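# Close the spring-loaded cabinet door and slide its bolt up

## Task

Close the cabinet door, which a spring keeps forcing open, and then drive the bolt on the door's top edge far up into the bracket on the frame above. The door must stay closed and the bolt stay engaged without the robot holding anything in place at the end.

## Robot and tools

Robot: a single six-joint arm ending in a five-finger right hand. Everything is tracked at the hand point, a spot fixed to the palm about 0.05 m in front of it, where the index pad meets the thumb tip when pinching. In the hand point's own axes, +z runs along the straightened fingers (they extend 0.06 to 0.07 m past the point), +y leaves the palm face, and +x crosses the palm from the thumb toward the little finger. A rigid bracket on the wrist, on the little-finger side, protrudes 0.03 m beyond the point along +y and 0.11 m across the palm; it can strike the door or frame.

Scene frame: origin on the table directly beneath the arm base, +z up, +y to the left when facing +x. Reported positions are in metres, orientation as a wxyz quaternion, velocities in m/s and rad/s. The printed position can be a little off, especially with the arm stretched.

Row layout (shared by execute_actions and move): 14 numbers, each from -1 to 1, in this order: dx, dy, dz, rx, ry, rz, thumb_turn, thumb_bend, index, middle, ring, little, force_limit, speed. The first six are an offset, not a pose: a displacement and rotation vector in the hand point's own axes, scaled so 1.0 equals 0.6 m or 180 degrees. The six finger numbers are absolute targets: -1 open/straight, +1 closed (thumb_turn +1 puts the thumb in front of the palm). A pinch is roughly thumb_turn 0.57, thumb_bend 0.75, index 0.22. force_limit maps -1..+1 to about 0..10 N at the fingertip (0..15 N for the two thumb motors) and only stops closing motion. speed maps -1..+1 from almost still to full speed (a full finger stroke in 0.6 s); use -0.9 or lower for gentle closing.

execute_actions(actions): a list of actions run in sequence. Each action is a table of up to 15 rows, one row per 1/30 s control step; if fewer rows are given, the last row repeats to fill 15 steps. Every row's offset is taken from the hand point's measured pose when that action began (for the first action in a call, the last pose a result showed), not from the previous row. Each step, the commanded pose is clipped to within 100 mm and 16 degrees of the measured one, and after the action the arm only finishes the last clipped pose, so large motions need several actions. An empty list just returns the current state and images.

move(target, speed, stop_force, blocking): drives the hand point in a straight line toward one row's offset, measured from the pose in the latest result that showed one. speed is top path speed in m/s, 0.002 to 0.5 (default 0.25); rotation is capped at twice that in rad/s. Paths last 0.5 to 10 s and do not avoid obstacles; the hand may lag or overshoot the speed, particularly near full reach. stop_force (9 to 40 N, not allowed in the first 0.2 s) ends the path when the wrist sensor feels that much extra resistance along the direction to target for two steps; the arm then backs to where it was two steps earlier. Use it only with very slow speeds and without rotation, and leave it out when backing away from something you are pressing. blocking=false returns after 0.5 s while motion continues; it cannot be combined with stop_force, and you must use wait or stop before sending new rows or moves. The result adds a move: line: done, contact, off_target, moving, held or fault, plus limits such as paced (pose clipped) or held (steps blocked), and the remaining distance to target.

wait(seconds): 0 to 10 s with the last command held; returns early if a running move ends. stop(): brakes a running move. zoom_image(camera, region): enlarges [x0, y0, x1, y1] pixels (at most 504 by 504, origin top-left) of cam_head_left, cam_head_right, cam_high, cam_low or cam_wrist, all 896x504. show_instructions(): shows the reference image pages. finished_scene(scene): ends the current scene given its number; irreversible, so only call it once door and bolt stay put by themselves.

Results: the state line with pose and velocities; Hand target, the pose the controller is heading for; step readings of end_effector_position, with HELD where a row was held back; pose unreachable when the clearance check altered a command; Wrist force and Wrist torque in the hand point's axes (pushing into a surface reads as force from the surface back into the arm; offset up to about 4 N, noise around 2.4 N, saturation near 50 N; no reading at the start is normal). hand_measured, hand_stopped_by (moving, target, force, stalled, fault) and hand_load_n list six values in the finger order above; a lost grip shows as loads dropping to near zero. Camera calibration changes are listed when they differ.

Cautions: the arm is stiff, so aiming even slightly past a firm contact can trigger a fault. Any outside force of 150 N, or joint torque at its limit (142 N m for the three large joints, 26.6 N m for the wrist joints), freezes the arm for 10 s and drops the rest of the call. Approach the door and bolt slowly, press with modest force, avoid slamming the door or knocking things over, and release so nothing relies on the hand. Holding loads heats motors: MOTOR HOT appears at 70 °C and an OVER-TEMPERATURE FAULT brakes the arm at 85 °C.

Each tool is called as a command line: name --argument value for each argument, lists and objects as JSON in quotes; but a table of rows of numbers goes row by row, as --pt "numbers of a row", without its own name.

Reference images:

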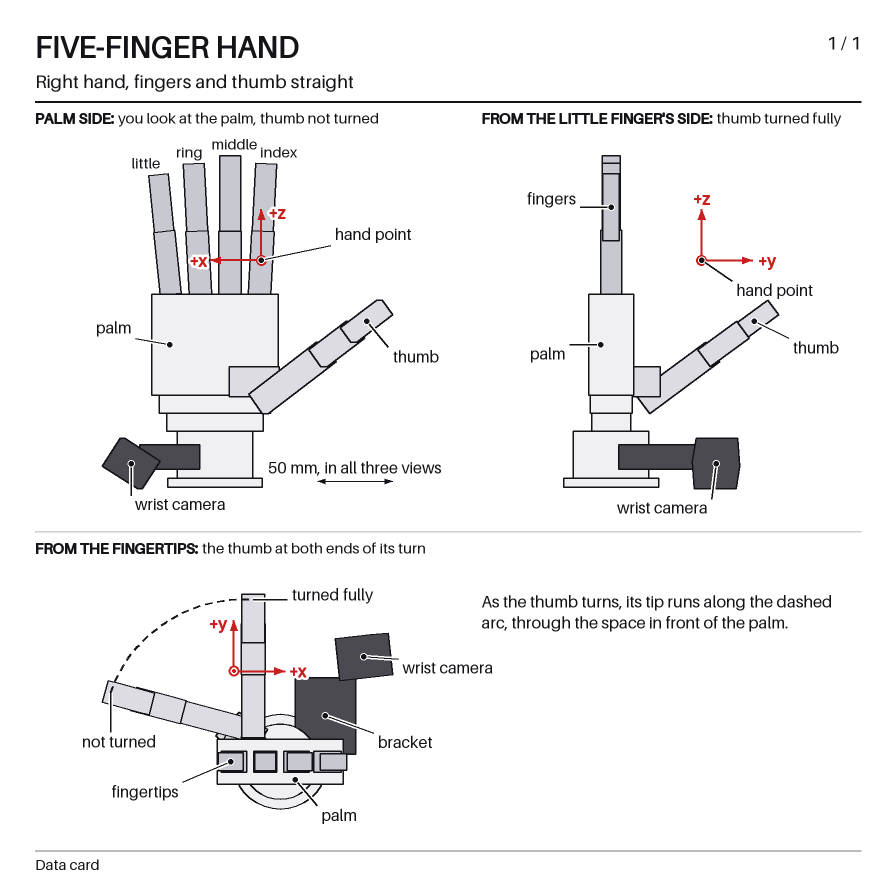

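## Session

execute_actions --actions '[]'

Scene clock: 0.00 s.
end_effector_position=(+0.4618, +0.0801, +0.2019) hand_measured=(-1.000, -1.000, -1.000, -1.000, -1.000, -1.000) hand_load_n=(+0.0, +0.0, +0.0, +0.0, +0.0, +0.0) hand_stopped_by=(target, target, target, target, target, target) hand_force_limit=0.00 hand_speed=-0.80 end_effector_quat_wxyz=(+0.184, +0.340, +0.900, -0.203) end_effector_velocity=(-0.000, -0.000, -0.000) end_effector_angular_velocity=(+0.000, +0.001, -0.000)
Joint positions: [-0.096 -1.393  1.764  0.973  2.02  -0.843]
Joint velocities: [-0.    -0.     0.001  0.    -0.     0.   ]
Wrist force (N, on the end effector, along its own x y z axes, offset not removed): no reading
Wrist torque (N m, same axes, about the end effector's origin, offset not removed): no reading
Hand target: +0.462, +0.080, +0.202; +0.184, +0.340, +0.900, -0.203

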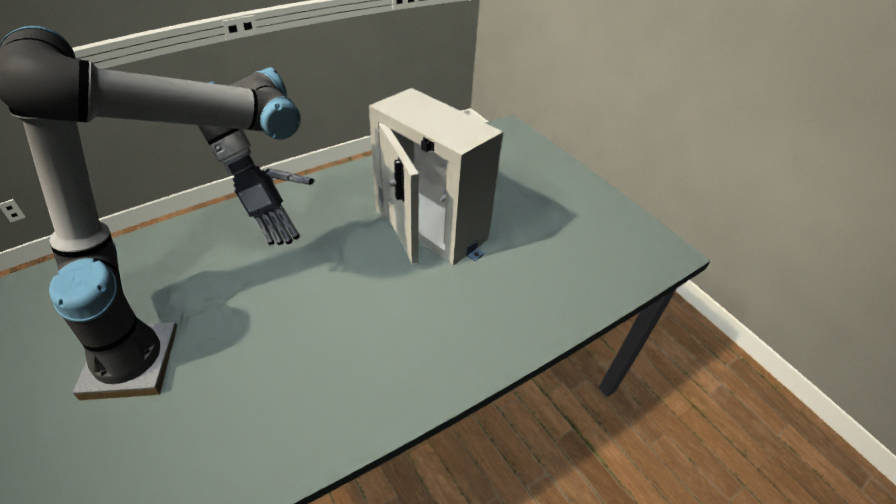

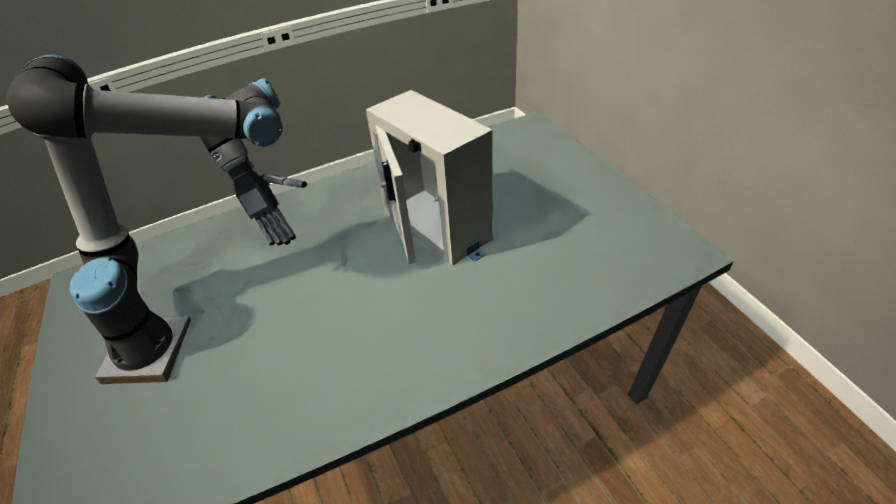

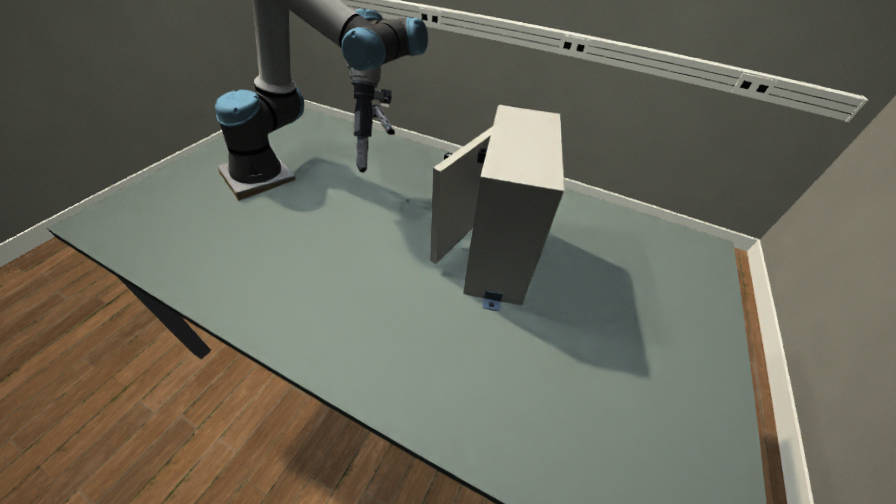

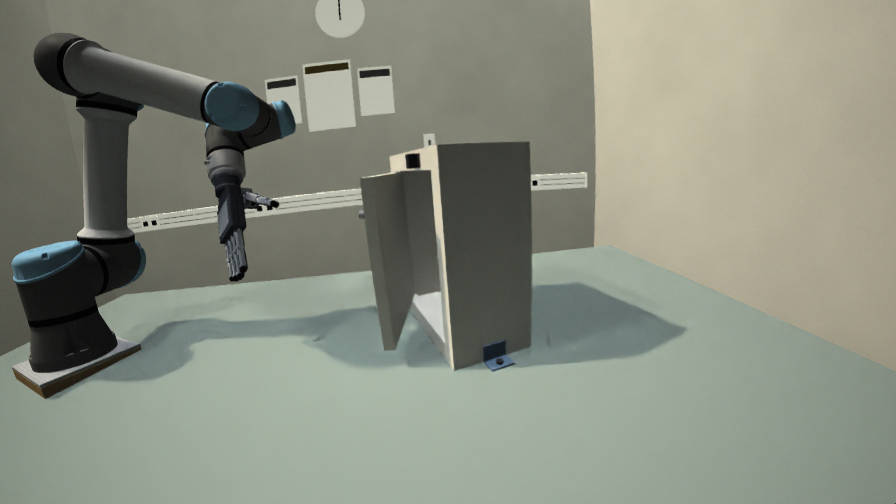

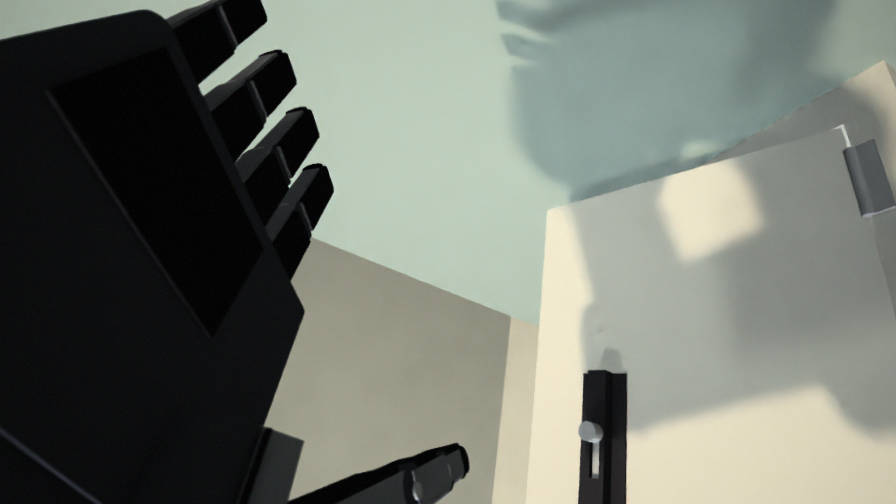

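zoom_image --camera "cam_head_left" --region '[350, 80, 530, 280]'

zoom_image --camera "cam_low" --region '[340, 120, 560, 380]'

zoom_image --camera "cam_high" --region '[410, 90, 590, 320]'

Region (350, 80, 530, 280) of cam_head_left's 896x504 image, scaled by 2.520, with more detail than that image has; it fills the left 454 columns of this view, and the rest is white.

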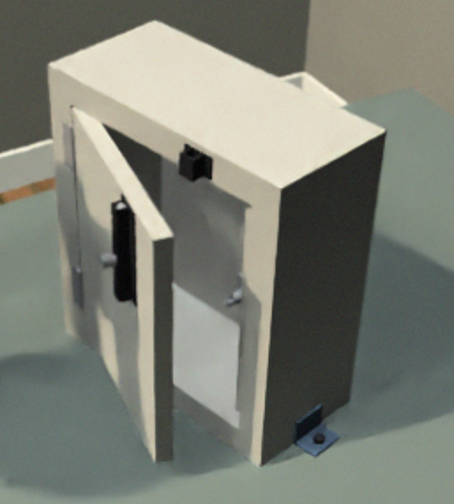

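Region (340, 120, 560, 380) of cam_low's 896x504 image, scaled by 1.938, with more detail than that image has; it fills the left 426 columns of this view, and the rest is white.

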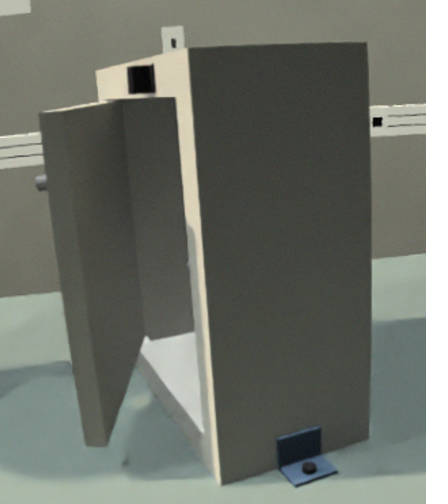

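Region (410, 90, 590, 320) of cam_high's 896x504 image, scaled by 2.191, with more detail than that image has; it fills the left 394 columns of this view, and the rest is white.

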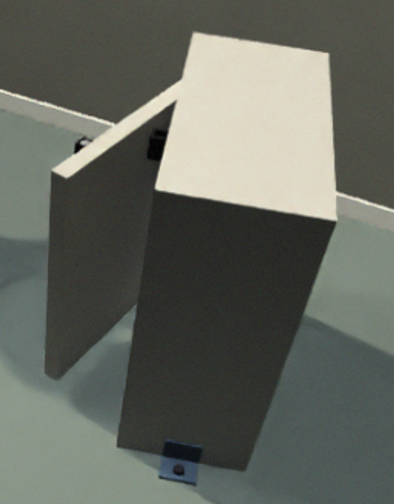

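move --target '[-0.283,-0.087,0.0,-0.498,-0.012,0.292,-1,-1,-1,-1,-1,-1,0,0]' --speed 0.3

zoom_image --camera "cam_low" --region '[200, 120, 480, 300]'

Scene clock: 36.97 s.
end_effector_position=(+0.5449, -0.0471, +0.2939) hand_measured=(-1.000, -1.000, -1.000, -1.000, -1.000, -1.000) hand_load_n=(+0.0, +0.0, +0.0, +0.0, +0.0, +0.0) hand_stopped_by=(target, target, target, target, target, target) hand_force_limit=0.00 hand_speed=0.00 end_effector_quat_wxyz=(+0.440, +0.439, +0.554, +0.553) end_effector_velocity=(+0.001, -0.000, -0.000) end_effector_angular_velocity=(+0.004, -0.009, -0.001)
Joint positions: [-0.9   -1.62   2.386 -0.851  0.584  0.135]
Joint velocities: [ 0.004  0.006  0.005 -0.027  0.007  0.016]
Wrist force (N, on the end effector, along its own x y z axes, offset not removed): [1.7 -2.4 0.4]
Wrist torque (N m, same axes, about the end effector's origin, offset not removed): [-0.52 -0.35 0.37]
Hand target: +0.545, -0.047, +0.294; +0.440, +0.439, +0.554, +0.553
Off the commanded pose: 0.000 m, 0 deg.
move: done
camera_calibration (this result's frames):
cam_wrist: T_world_to_cam=[[0.0333888, -0.127811, 0.991236, -0.3102], [-0.376366, -0.920387, -0.105998, 0.184195], [0.925869, -0.369529, -0.0788342, -0.363864], [0, 0, 0, 1]] pos_world=[0.416573, -0.00457428, 0.298321]

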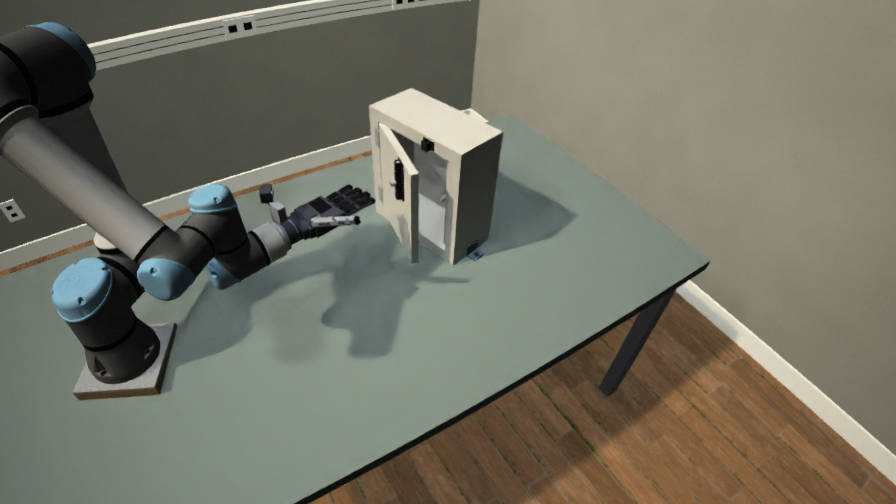

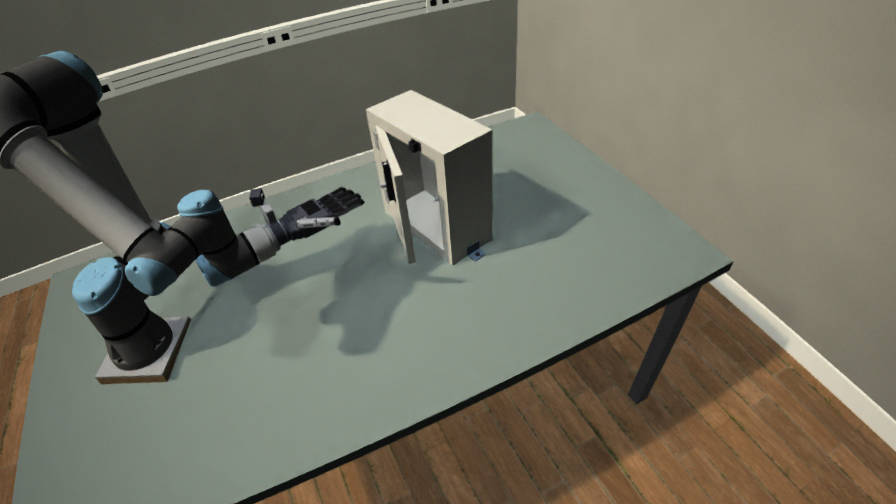

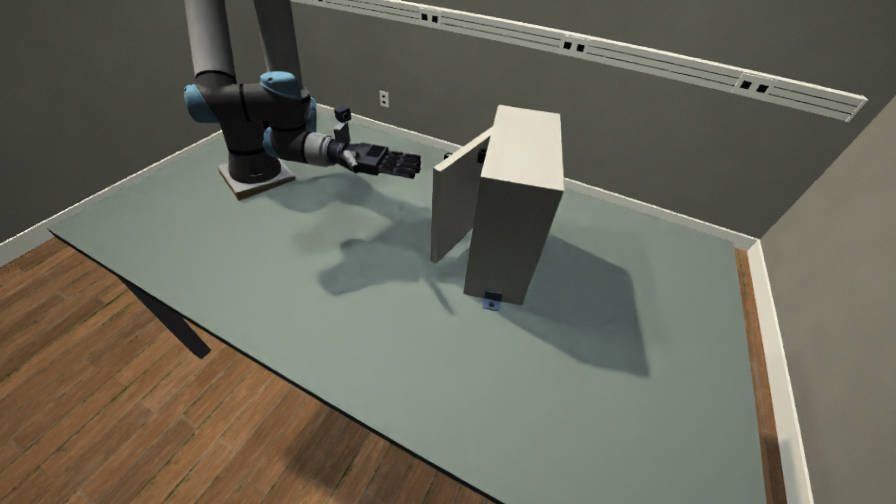

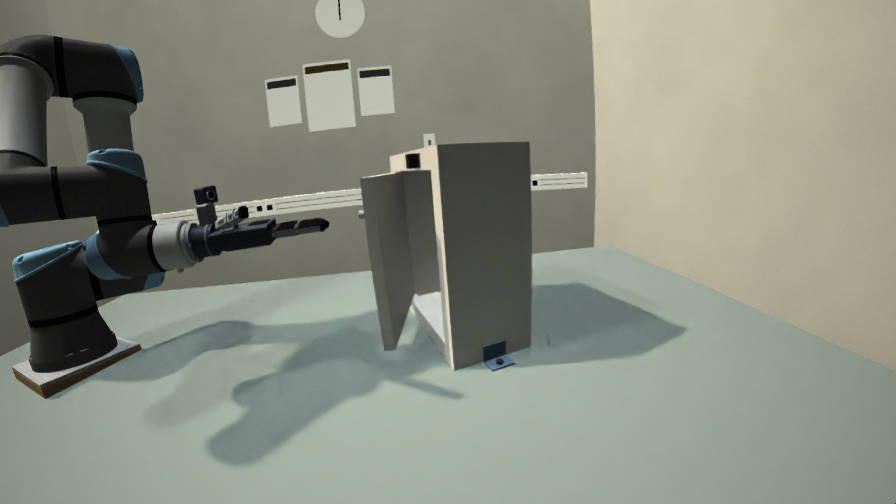

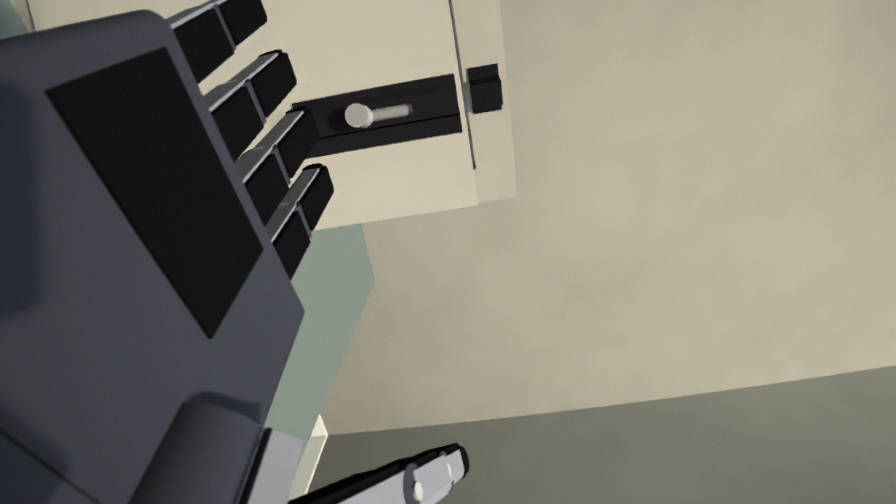

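Region (200, 120, 480, 300) of cam_low's 896x504 image, scaled by 1.800, with more detail than that image has; it fills the top 324 rows of this view, and the rest is white.

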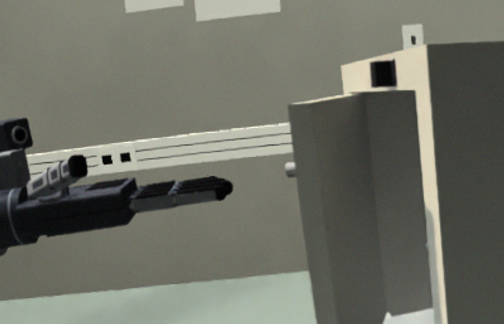

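move --target '[-0.03,-0.022,0.05,0,0,0,-1,-1,-1,-1,-1,-1,0,0]' --speed 0.1

move --target '[0,0,0.06,0,0,0,-1,-1,-1,-1,-1,-1,0,0]' --speed 0.04

Scene clock: 42.50 s.
end_effector_position=(+0.5781, -0.0578, +0.2807) hand_measured=(-1.000, -1.000, -1.000, -1.000, -1.000, -1.000) hand_load_n=(+0.0, +0.0, +0.0, +0.0, +0.0, +0.0) hand_stopped_by=(target, target, target, target, target, target) hand_force_limit=0.00 hand_speed=0.00 end_effector_quat_wxyz=(+0.440, +0.439, +0.554, +0.553) end_effector_velocity=(+0.002, -0.000, -0.000) end_effector_angular_velocity=(+0.001, -0.000, +0.000)
Joint positions: [-0.847 -1.499  2.31  -0.89   0.637  0.128]
Joint velocities: [ 0.002  0.005 -0.004 -0.001  0.002  0.001]
Wrist force (N, on the end effector, along its own x y z axes, offset not removed): [-1.1 -5.8 -0.4]
Wrist torque (N m, same axes, about the end effector's origin, offset not removed): [-0.88 0.00 0.22]
Hand target: +0.578, -0.058, +0.281; +0.440, +0.439, +0.554, +0.553
Off the commanded pose: 0.000 m, 0 deg.
move: done
camera_calibration (this result's frames):
cam_wrist: T_world_to_cam=[[0.0332998, -0.127939, 0.991223, -0.299532], [-0.376345, -0.920378, -0.106152, 0.185501], [0.925881, -0.369507, -0.0787975, -0.399598], [0, 0, 0, 1]] pos_world=[0.449767, -0.0152449, 0.285107]

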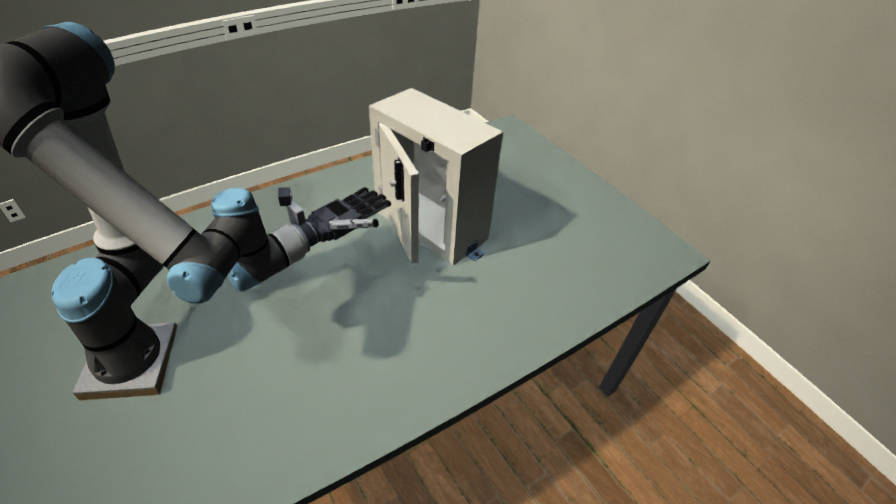

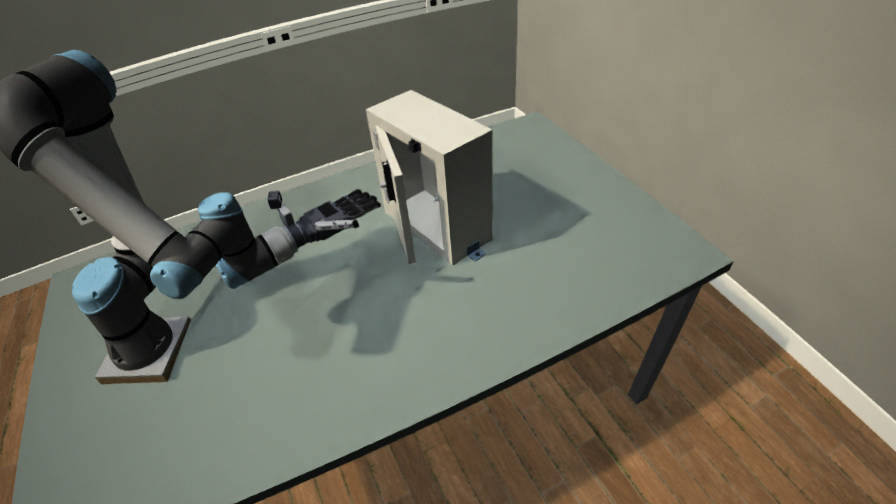

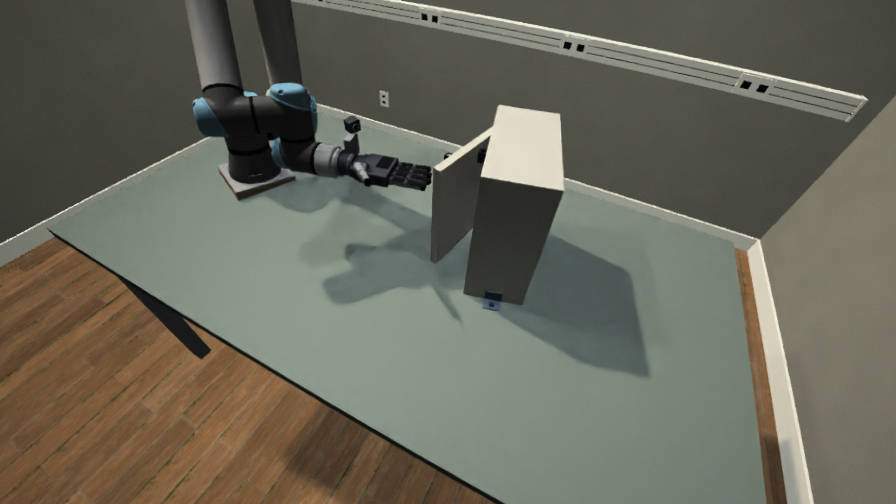

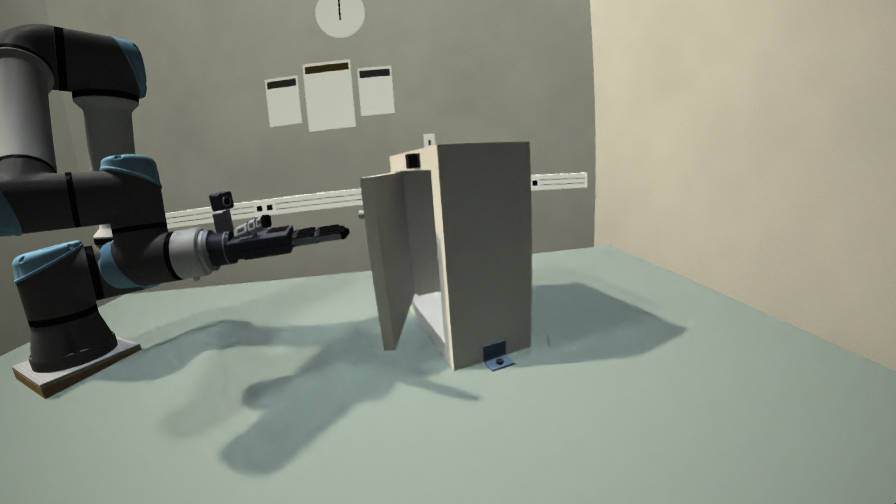

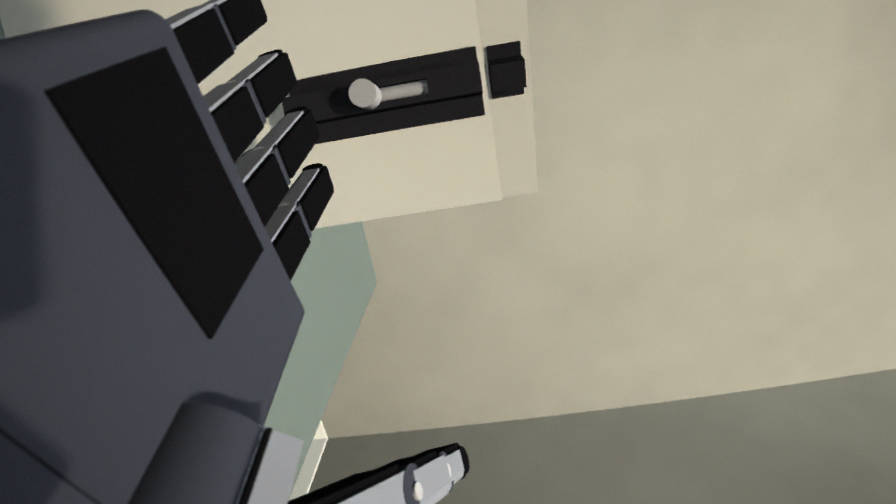

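Scene clock: 43.73 s.
end_effector_position=(+0.6131, -0.0496, +0.2807) hand_measured=(-1.000, -1.000, -1.000, -1.000, -1.000, -1.000) hand_load_n=(+0.0, +0.0, +0.0, +0.0, +0.0, +0.0) hand_stopped_by=(target, target, target, target, target, target) hand_force_limit=0.00 hand_speed=0.00 end_effector_quat_wxyz=(+0.440, +0.439, +0.554, +0.553) end_effector_velocity=(+0.001, +0.001, -0.000) end_effector_angular_velocity=(-0.001, -0.000, +0.000)
Joint positions: [-0.761 -1.429  2.222 -0.864  0.723  0.118]
Joint velocities: [ 0.003  0.002 -0.003  0.001  0.003 -0.001]
Wrist force (N, on the end effector, along its own x y z axes, offset not removed): [-1.8 -0.3 -0.4]
Wrist torque (N m, same axes, about the end effector's origin, offset not removed): [-0.03 0.19 0.13]
Hand target: +0.613, -0.050, +0.281; +0.440, +0.439, +0.554, +0.553
Off the commanded pose: 0.000 m, 0 deg.
move: done
camera_calibration (this result's frames):
cam_wrist: T_world_to_cam=[[0.0331444, -0.128166, 0.991199, -0.299556], [-0.376314, -0.92036, -0.106422, 0.206265], [0.925899, -0.369475, -0.0787353, -0.42898], [0, 0, 0, 1]] pos_world=[0.484741, -0.00705223, 0.285095]

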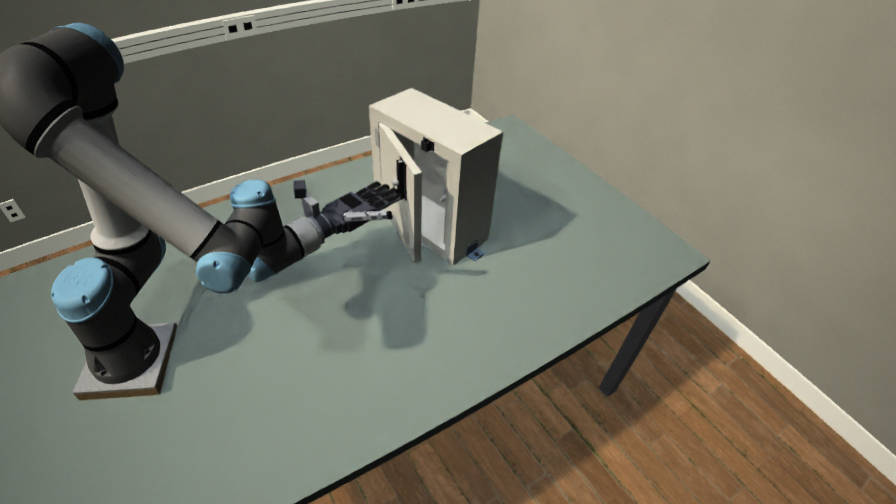

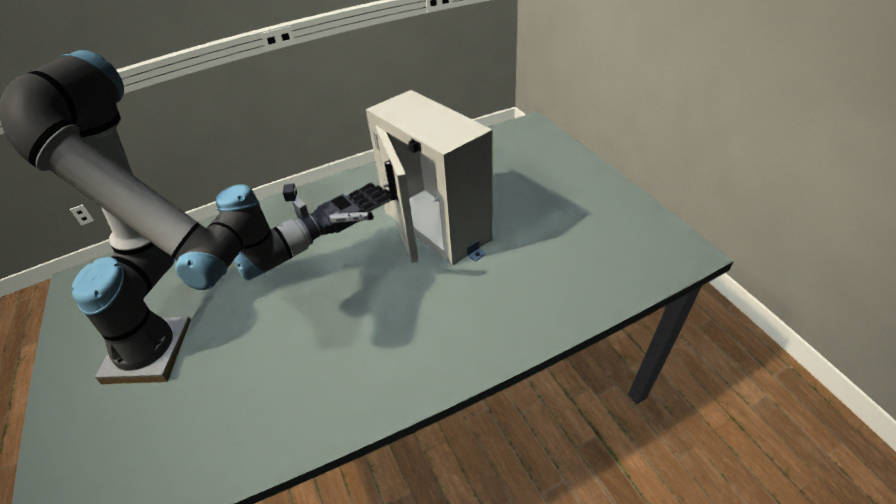

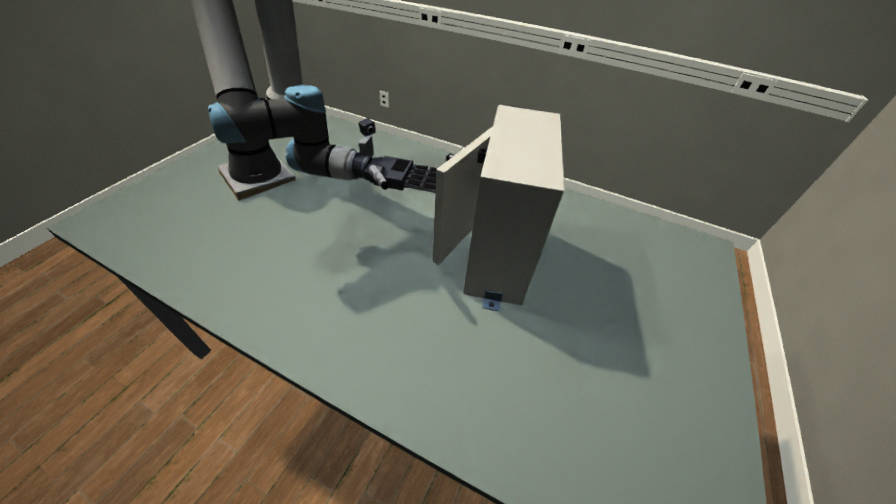

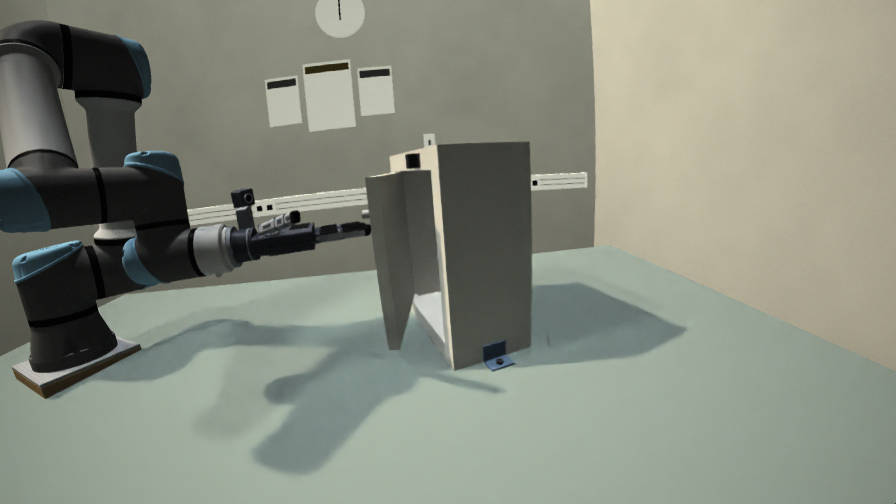

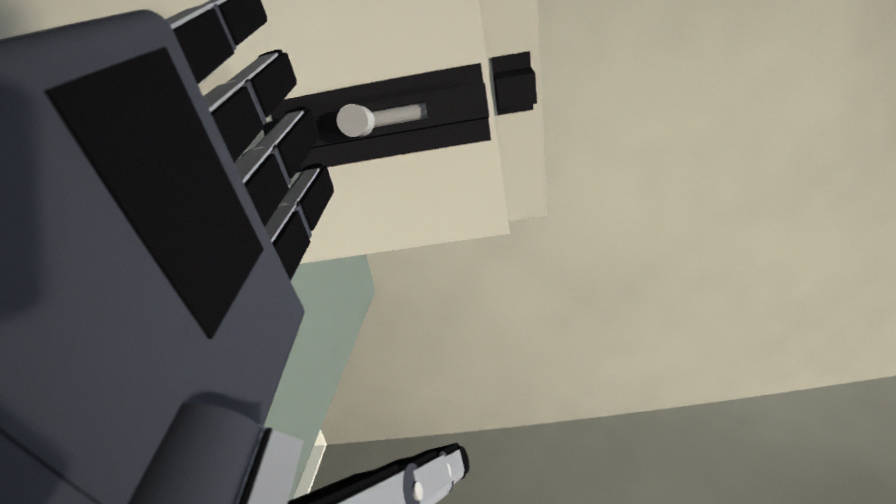

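move --target '[-0.012,0,0.105,0,0,0,-1,-1,-1,-1,-1,-1,0,0]' --speed 0.05 --stop_force 15

move --target '[0,0,0.06,0,0,0,-1,-1,-1,-1,-1,-1,0,0]' --speed 0.008 --stop_force 10

Scene clock: 47.93 s.
end_effector_position=(+0.6760, -0.0422, +0.2806) hand_measured=(-1.000, -1.000, -1.000, -1.000, -1.000, -1.000) hand_load_n=(+0.0, +0.0, -0.5, +0.0, +0.0, +0.0) hand_stopped_by=(target, target, target, target, target, target) hand_force_limit=0.00 hand_speed=0.00 end_effector_quat_wxyz=(+0.440, +0.439, +0.554, +0.553) end_effector_velocity=(+0.001, +0.000, -0.000) end_effector_angular_velocity=(+0.001, +0.002, -0.001)
Joint positions: [-0.654 -1.305  2.052 -0.811  0.83   0.108]
Joint velocities: [ 0.002  0.003 -0.003  0.003  0.002  0.   ]
Wrist force (N, on the end effector, along its own x y z axes, offset not removed): [1.3 -0.1 -6.6]
Wrist torque (N m, same axes, about the end effector's origin, offset not removed): [0.35 0.32 0.37]
Hand target: +0.676, -0.042, +0.281; +0.440, +0.439, +0.554, +0.553
Off the commanded pose: 0.000 m, 0 deg.
move: done
camera_calibration (this result's frames):
cam_wrist: T_world_to_cam=[[0.0330097, -0.128481, 0.991162, -0.300566], [-0.376251, -0.920345, -0.106771, 0.23675], [0.92593, -0.369401, -0.0787214, -0.484493], [0, 0, 0, 1]] pos_world=[0.547606, 0.000302424, 0.285047]

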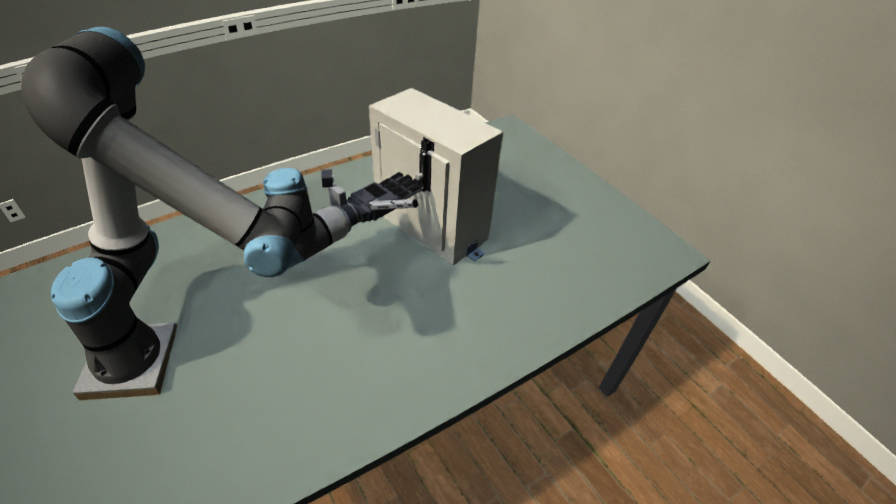

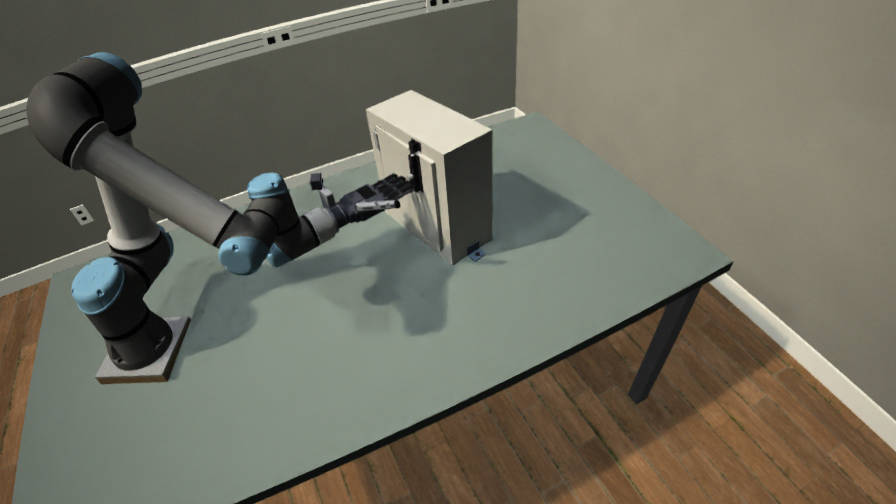

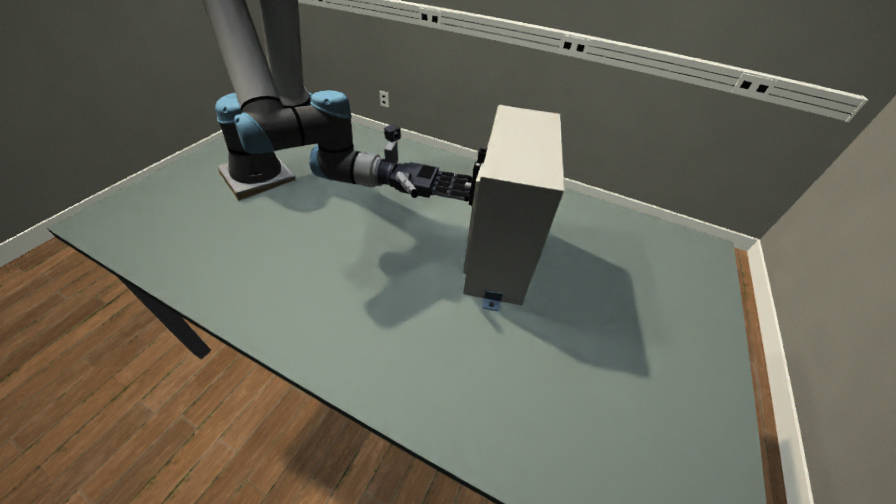

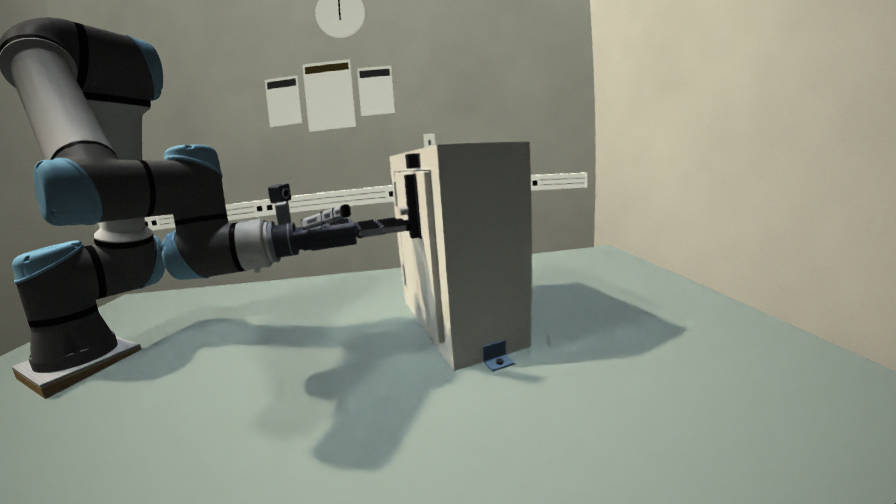

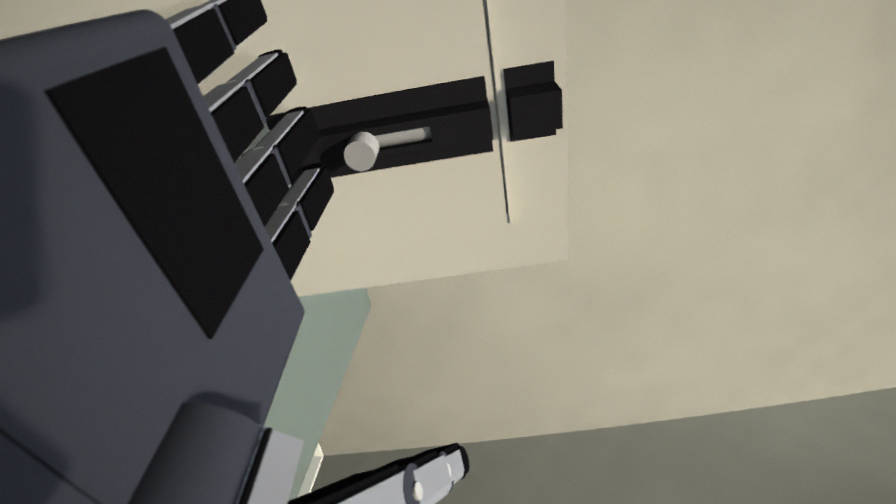

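Scene clock: 48.93 s.
end_effector_position=(+0.6810, -0.0411, +0.2805) hand_measured=(-1.000, -1.000, -1.000, -1.000, -1.000, -1.000) hand_load_n=(+0.0, +0.0, -1.5, +0.0, +0.0, +0.0) hand_stopped_by=(target, target, target, target, target, target) hand_force_limit=0.00 hand_speed=0.00 end_effector_quat_wxyz=(+0.440, +0.440, +0.554, +0.553) end_effector_velocity=(-0.002, +0.000, +0.001) end_effector_angular_velocity=(-0.001, -0.002, +0.003)
Joint positions: [-0.645 -1.296  2.038 -0.806  0.838  0.107]
Joint velocities: [-0.003 -0.005  0.006 -0.004 -0.006  0.001]
Wrist force (N, on the end effector, along its own x y z axes, offset not removed): [-3.0 0.7 -15.7]
Wrist torque (N m, same axes, about the end effector's origin, offset not removed): [0.72 0.01 -0.02]
Hand target: +0.681, -0.041, +0.281; +0.440, +0.440, +0.554, +0.553
Off the commanded pose: 0.031 m, 0 deg.
move: contact
camera_calibration (this result's frames):
cam_wrist: T_world_to_cam=[[0.0331309, -0.128575, 0.991146, -0.300541], [-0.376492, -0.920244, -0.106792, 0.239874], [0.925827, -0.369621, -0.0788961, -0.488636], [0, 0, 0, 1]] pos_world=[0.55266, 0.0014901, 0.284945]

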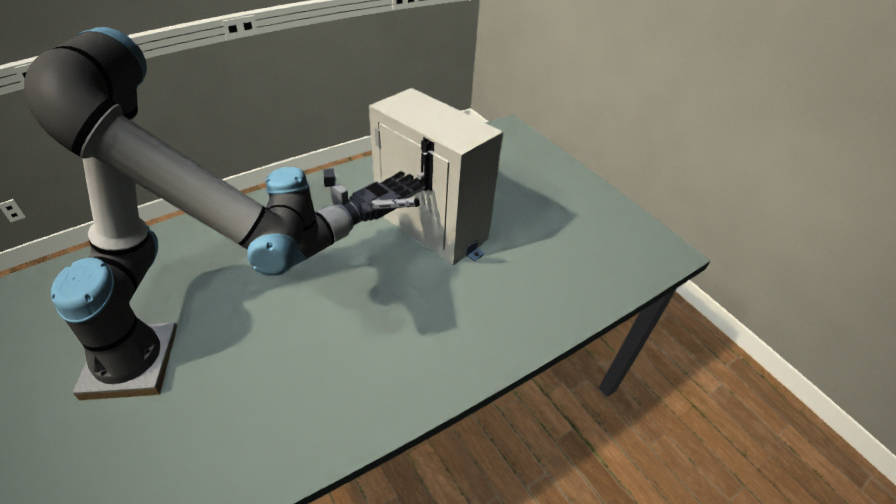

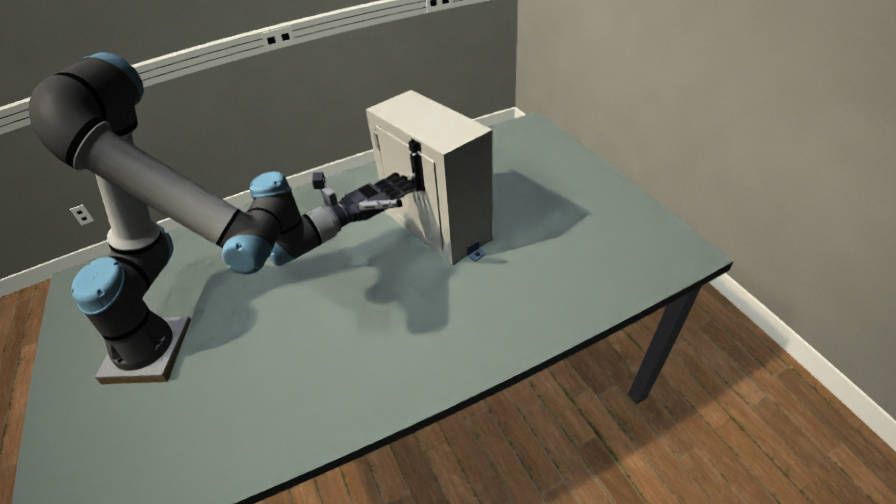

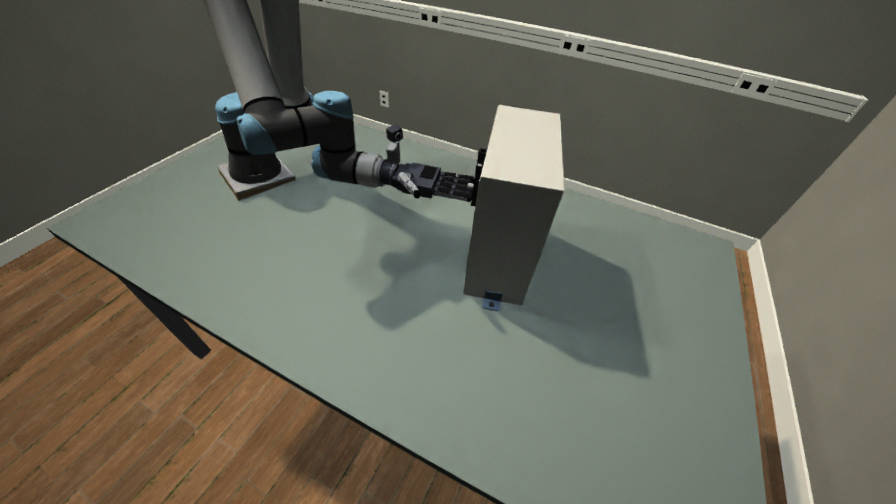

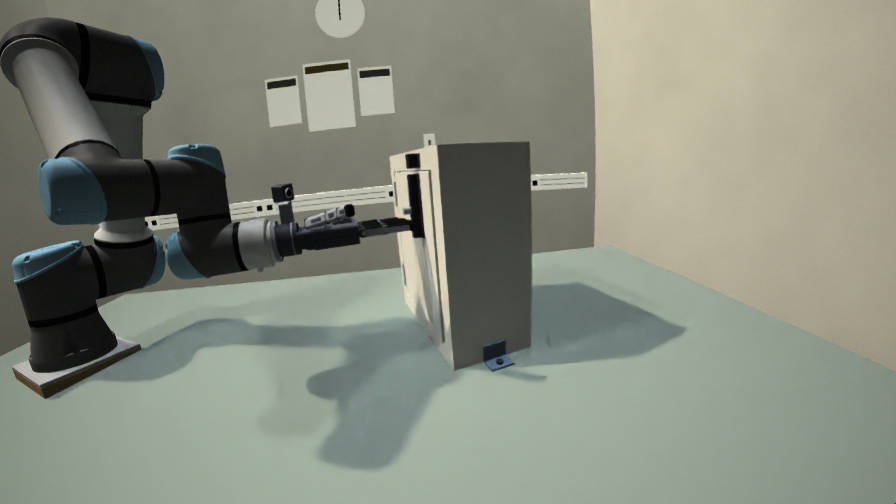

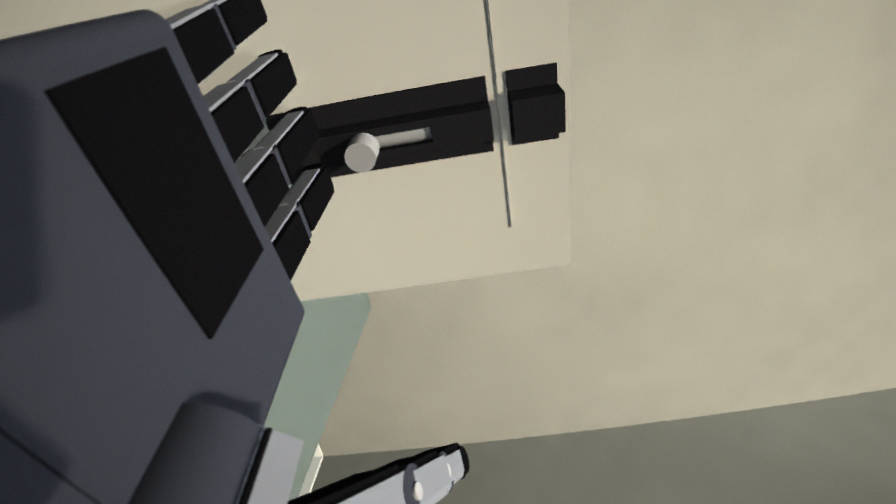

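zoom_image --camera "cam_head_left" --region '[370, 120, 470, 220]'

zoom_image --camera "cam_low" --region '[360, 140, 460, 250]'

Region (370, 120, 470, 220) of cam_head_left's 896x504 image, scaled by 5.040, with more detail than that image has.

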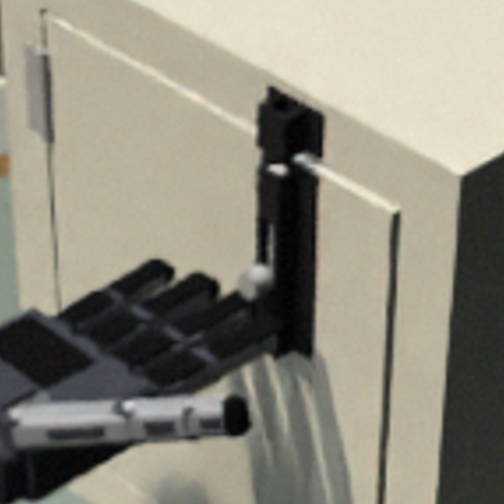

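Region (360, 140, 460, 250) of cam_low's 896x504 image, scaled by 4.582, with more detail than that image has; it fills the left 458 columns of this view, and the rest is white.

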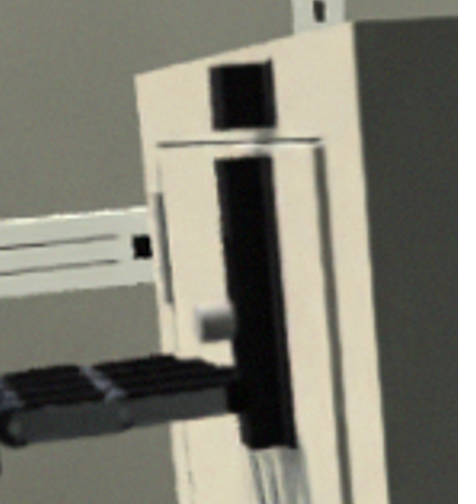

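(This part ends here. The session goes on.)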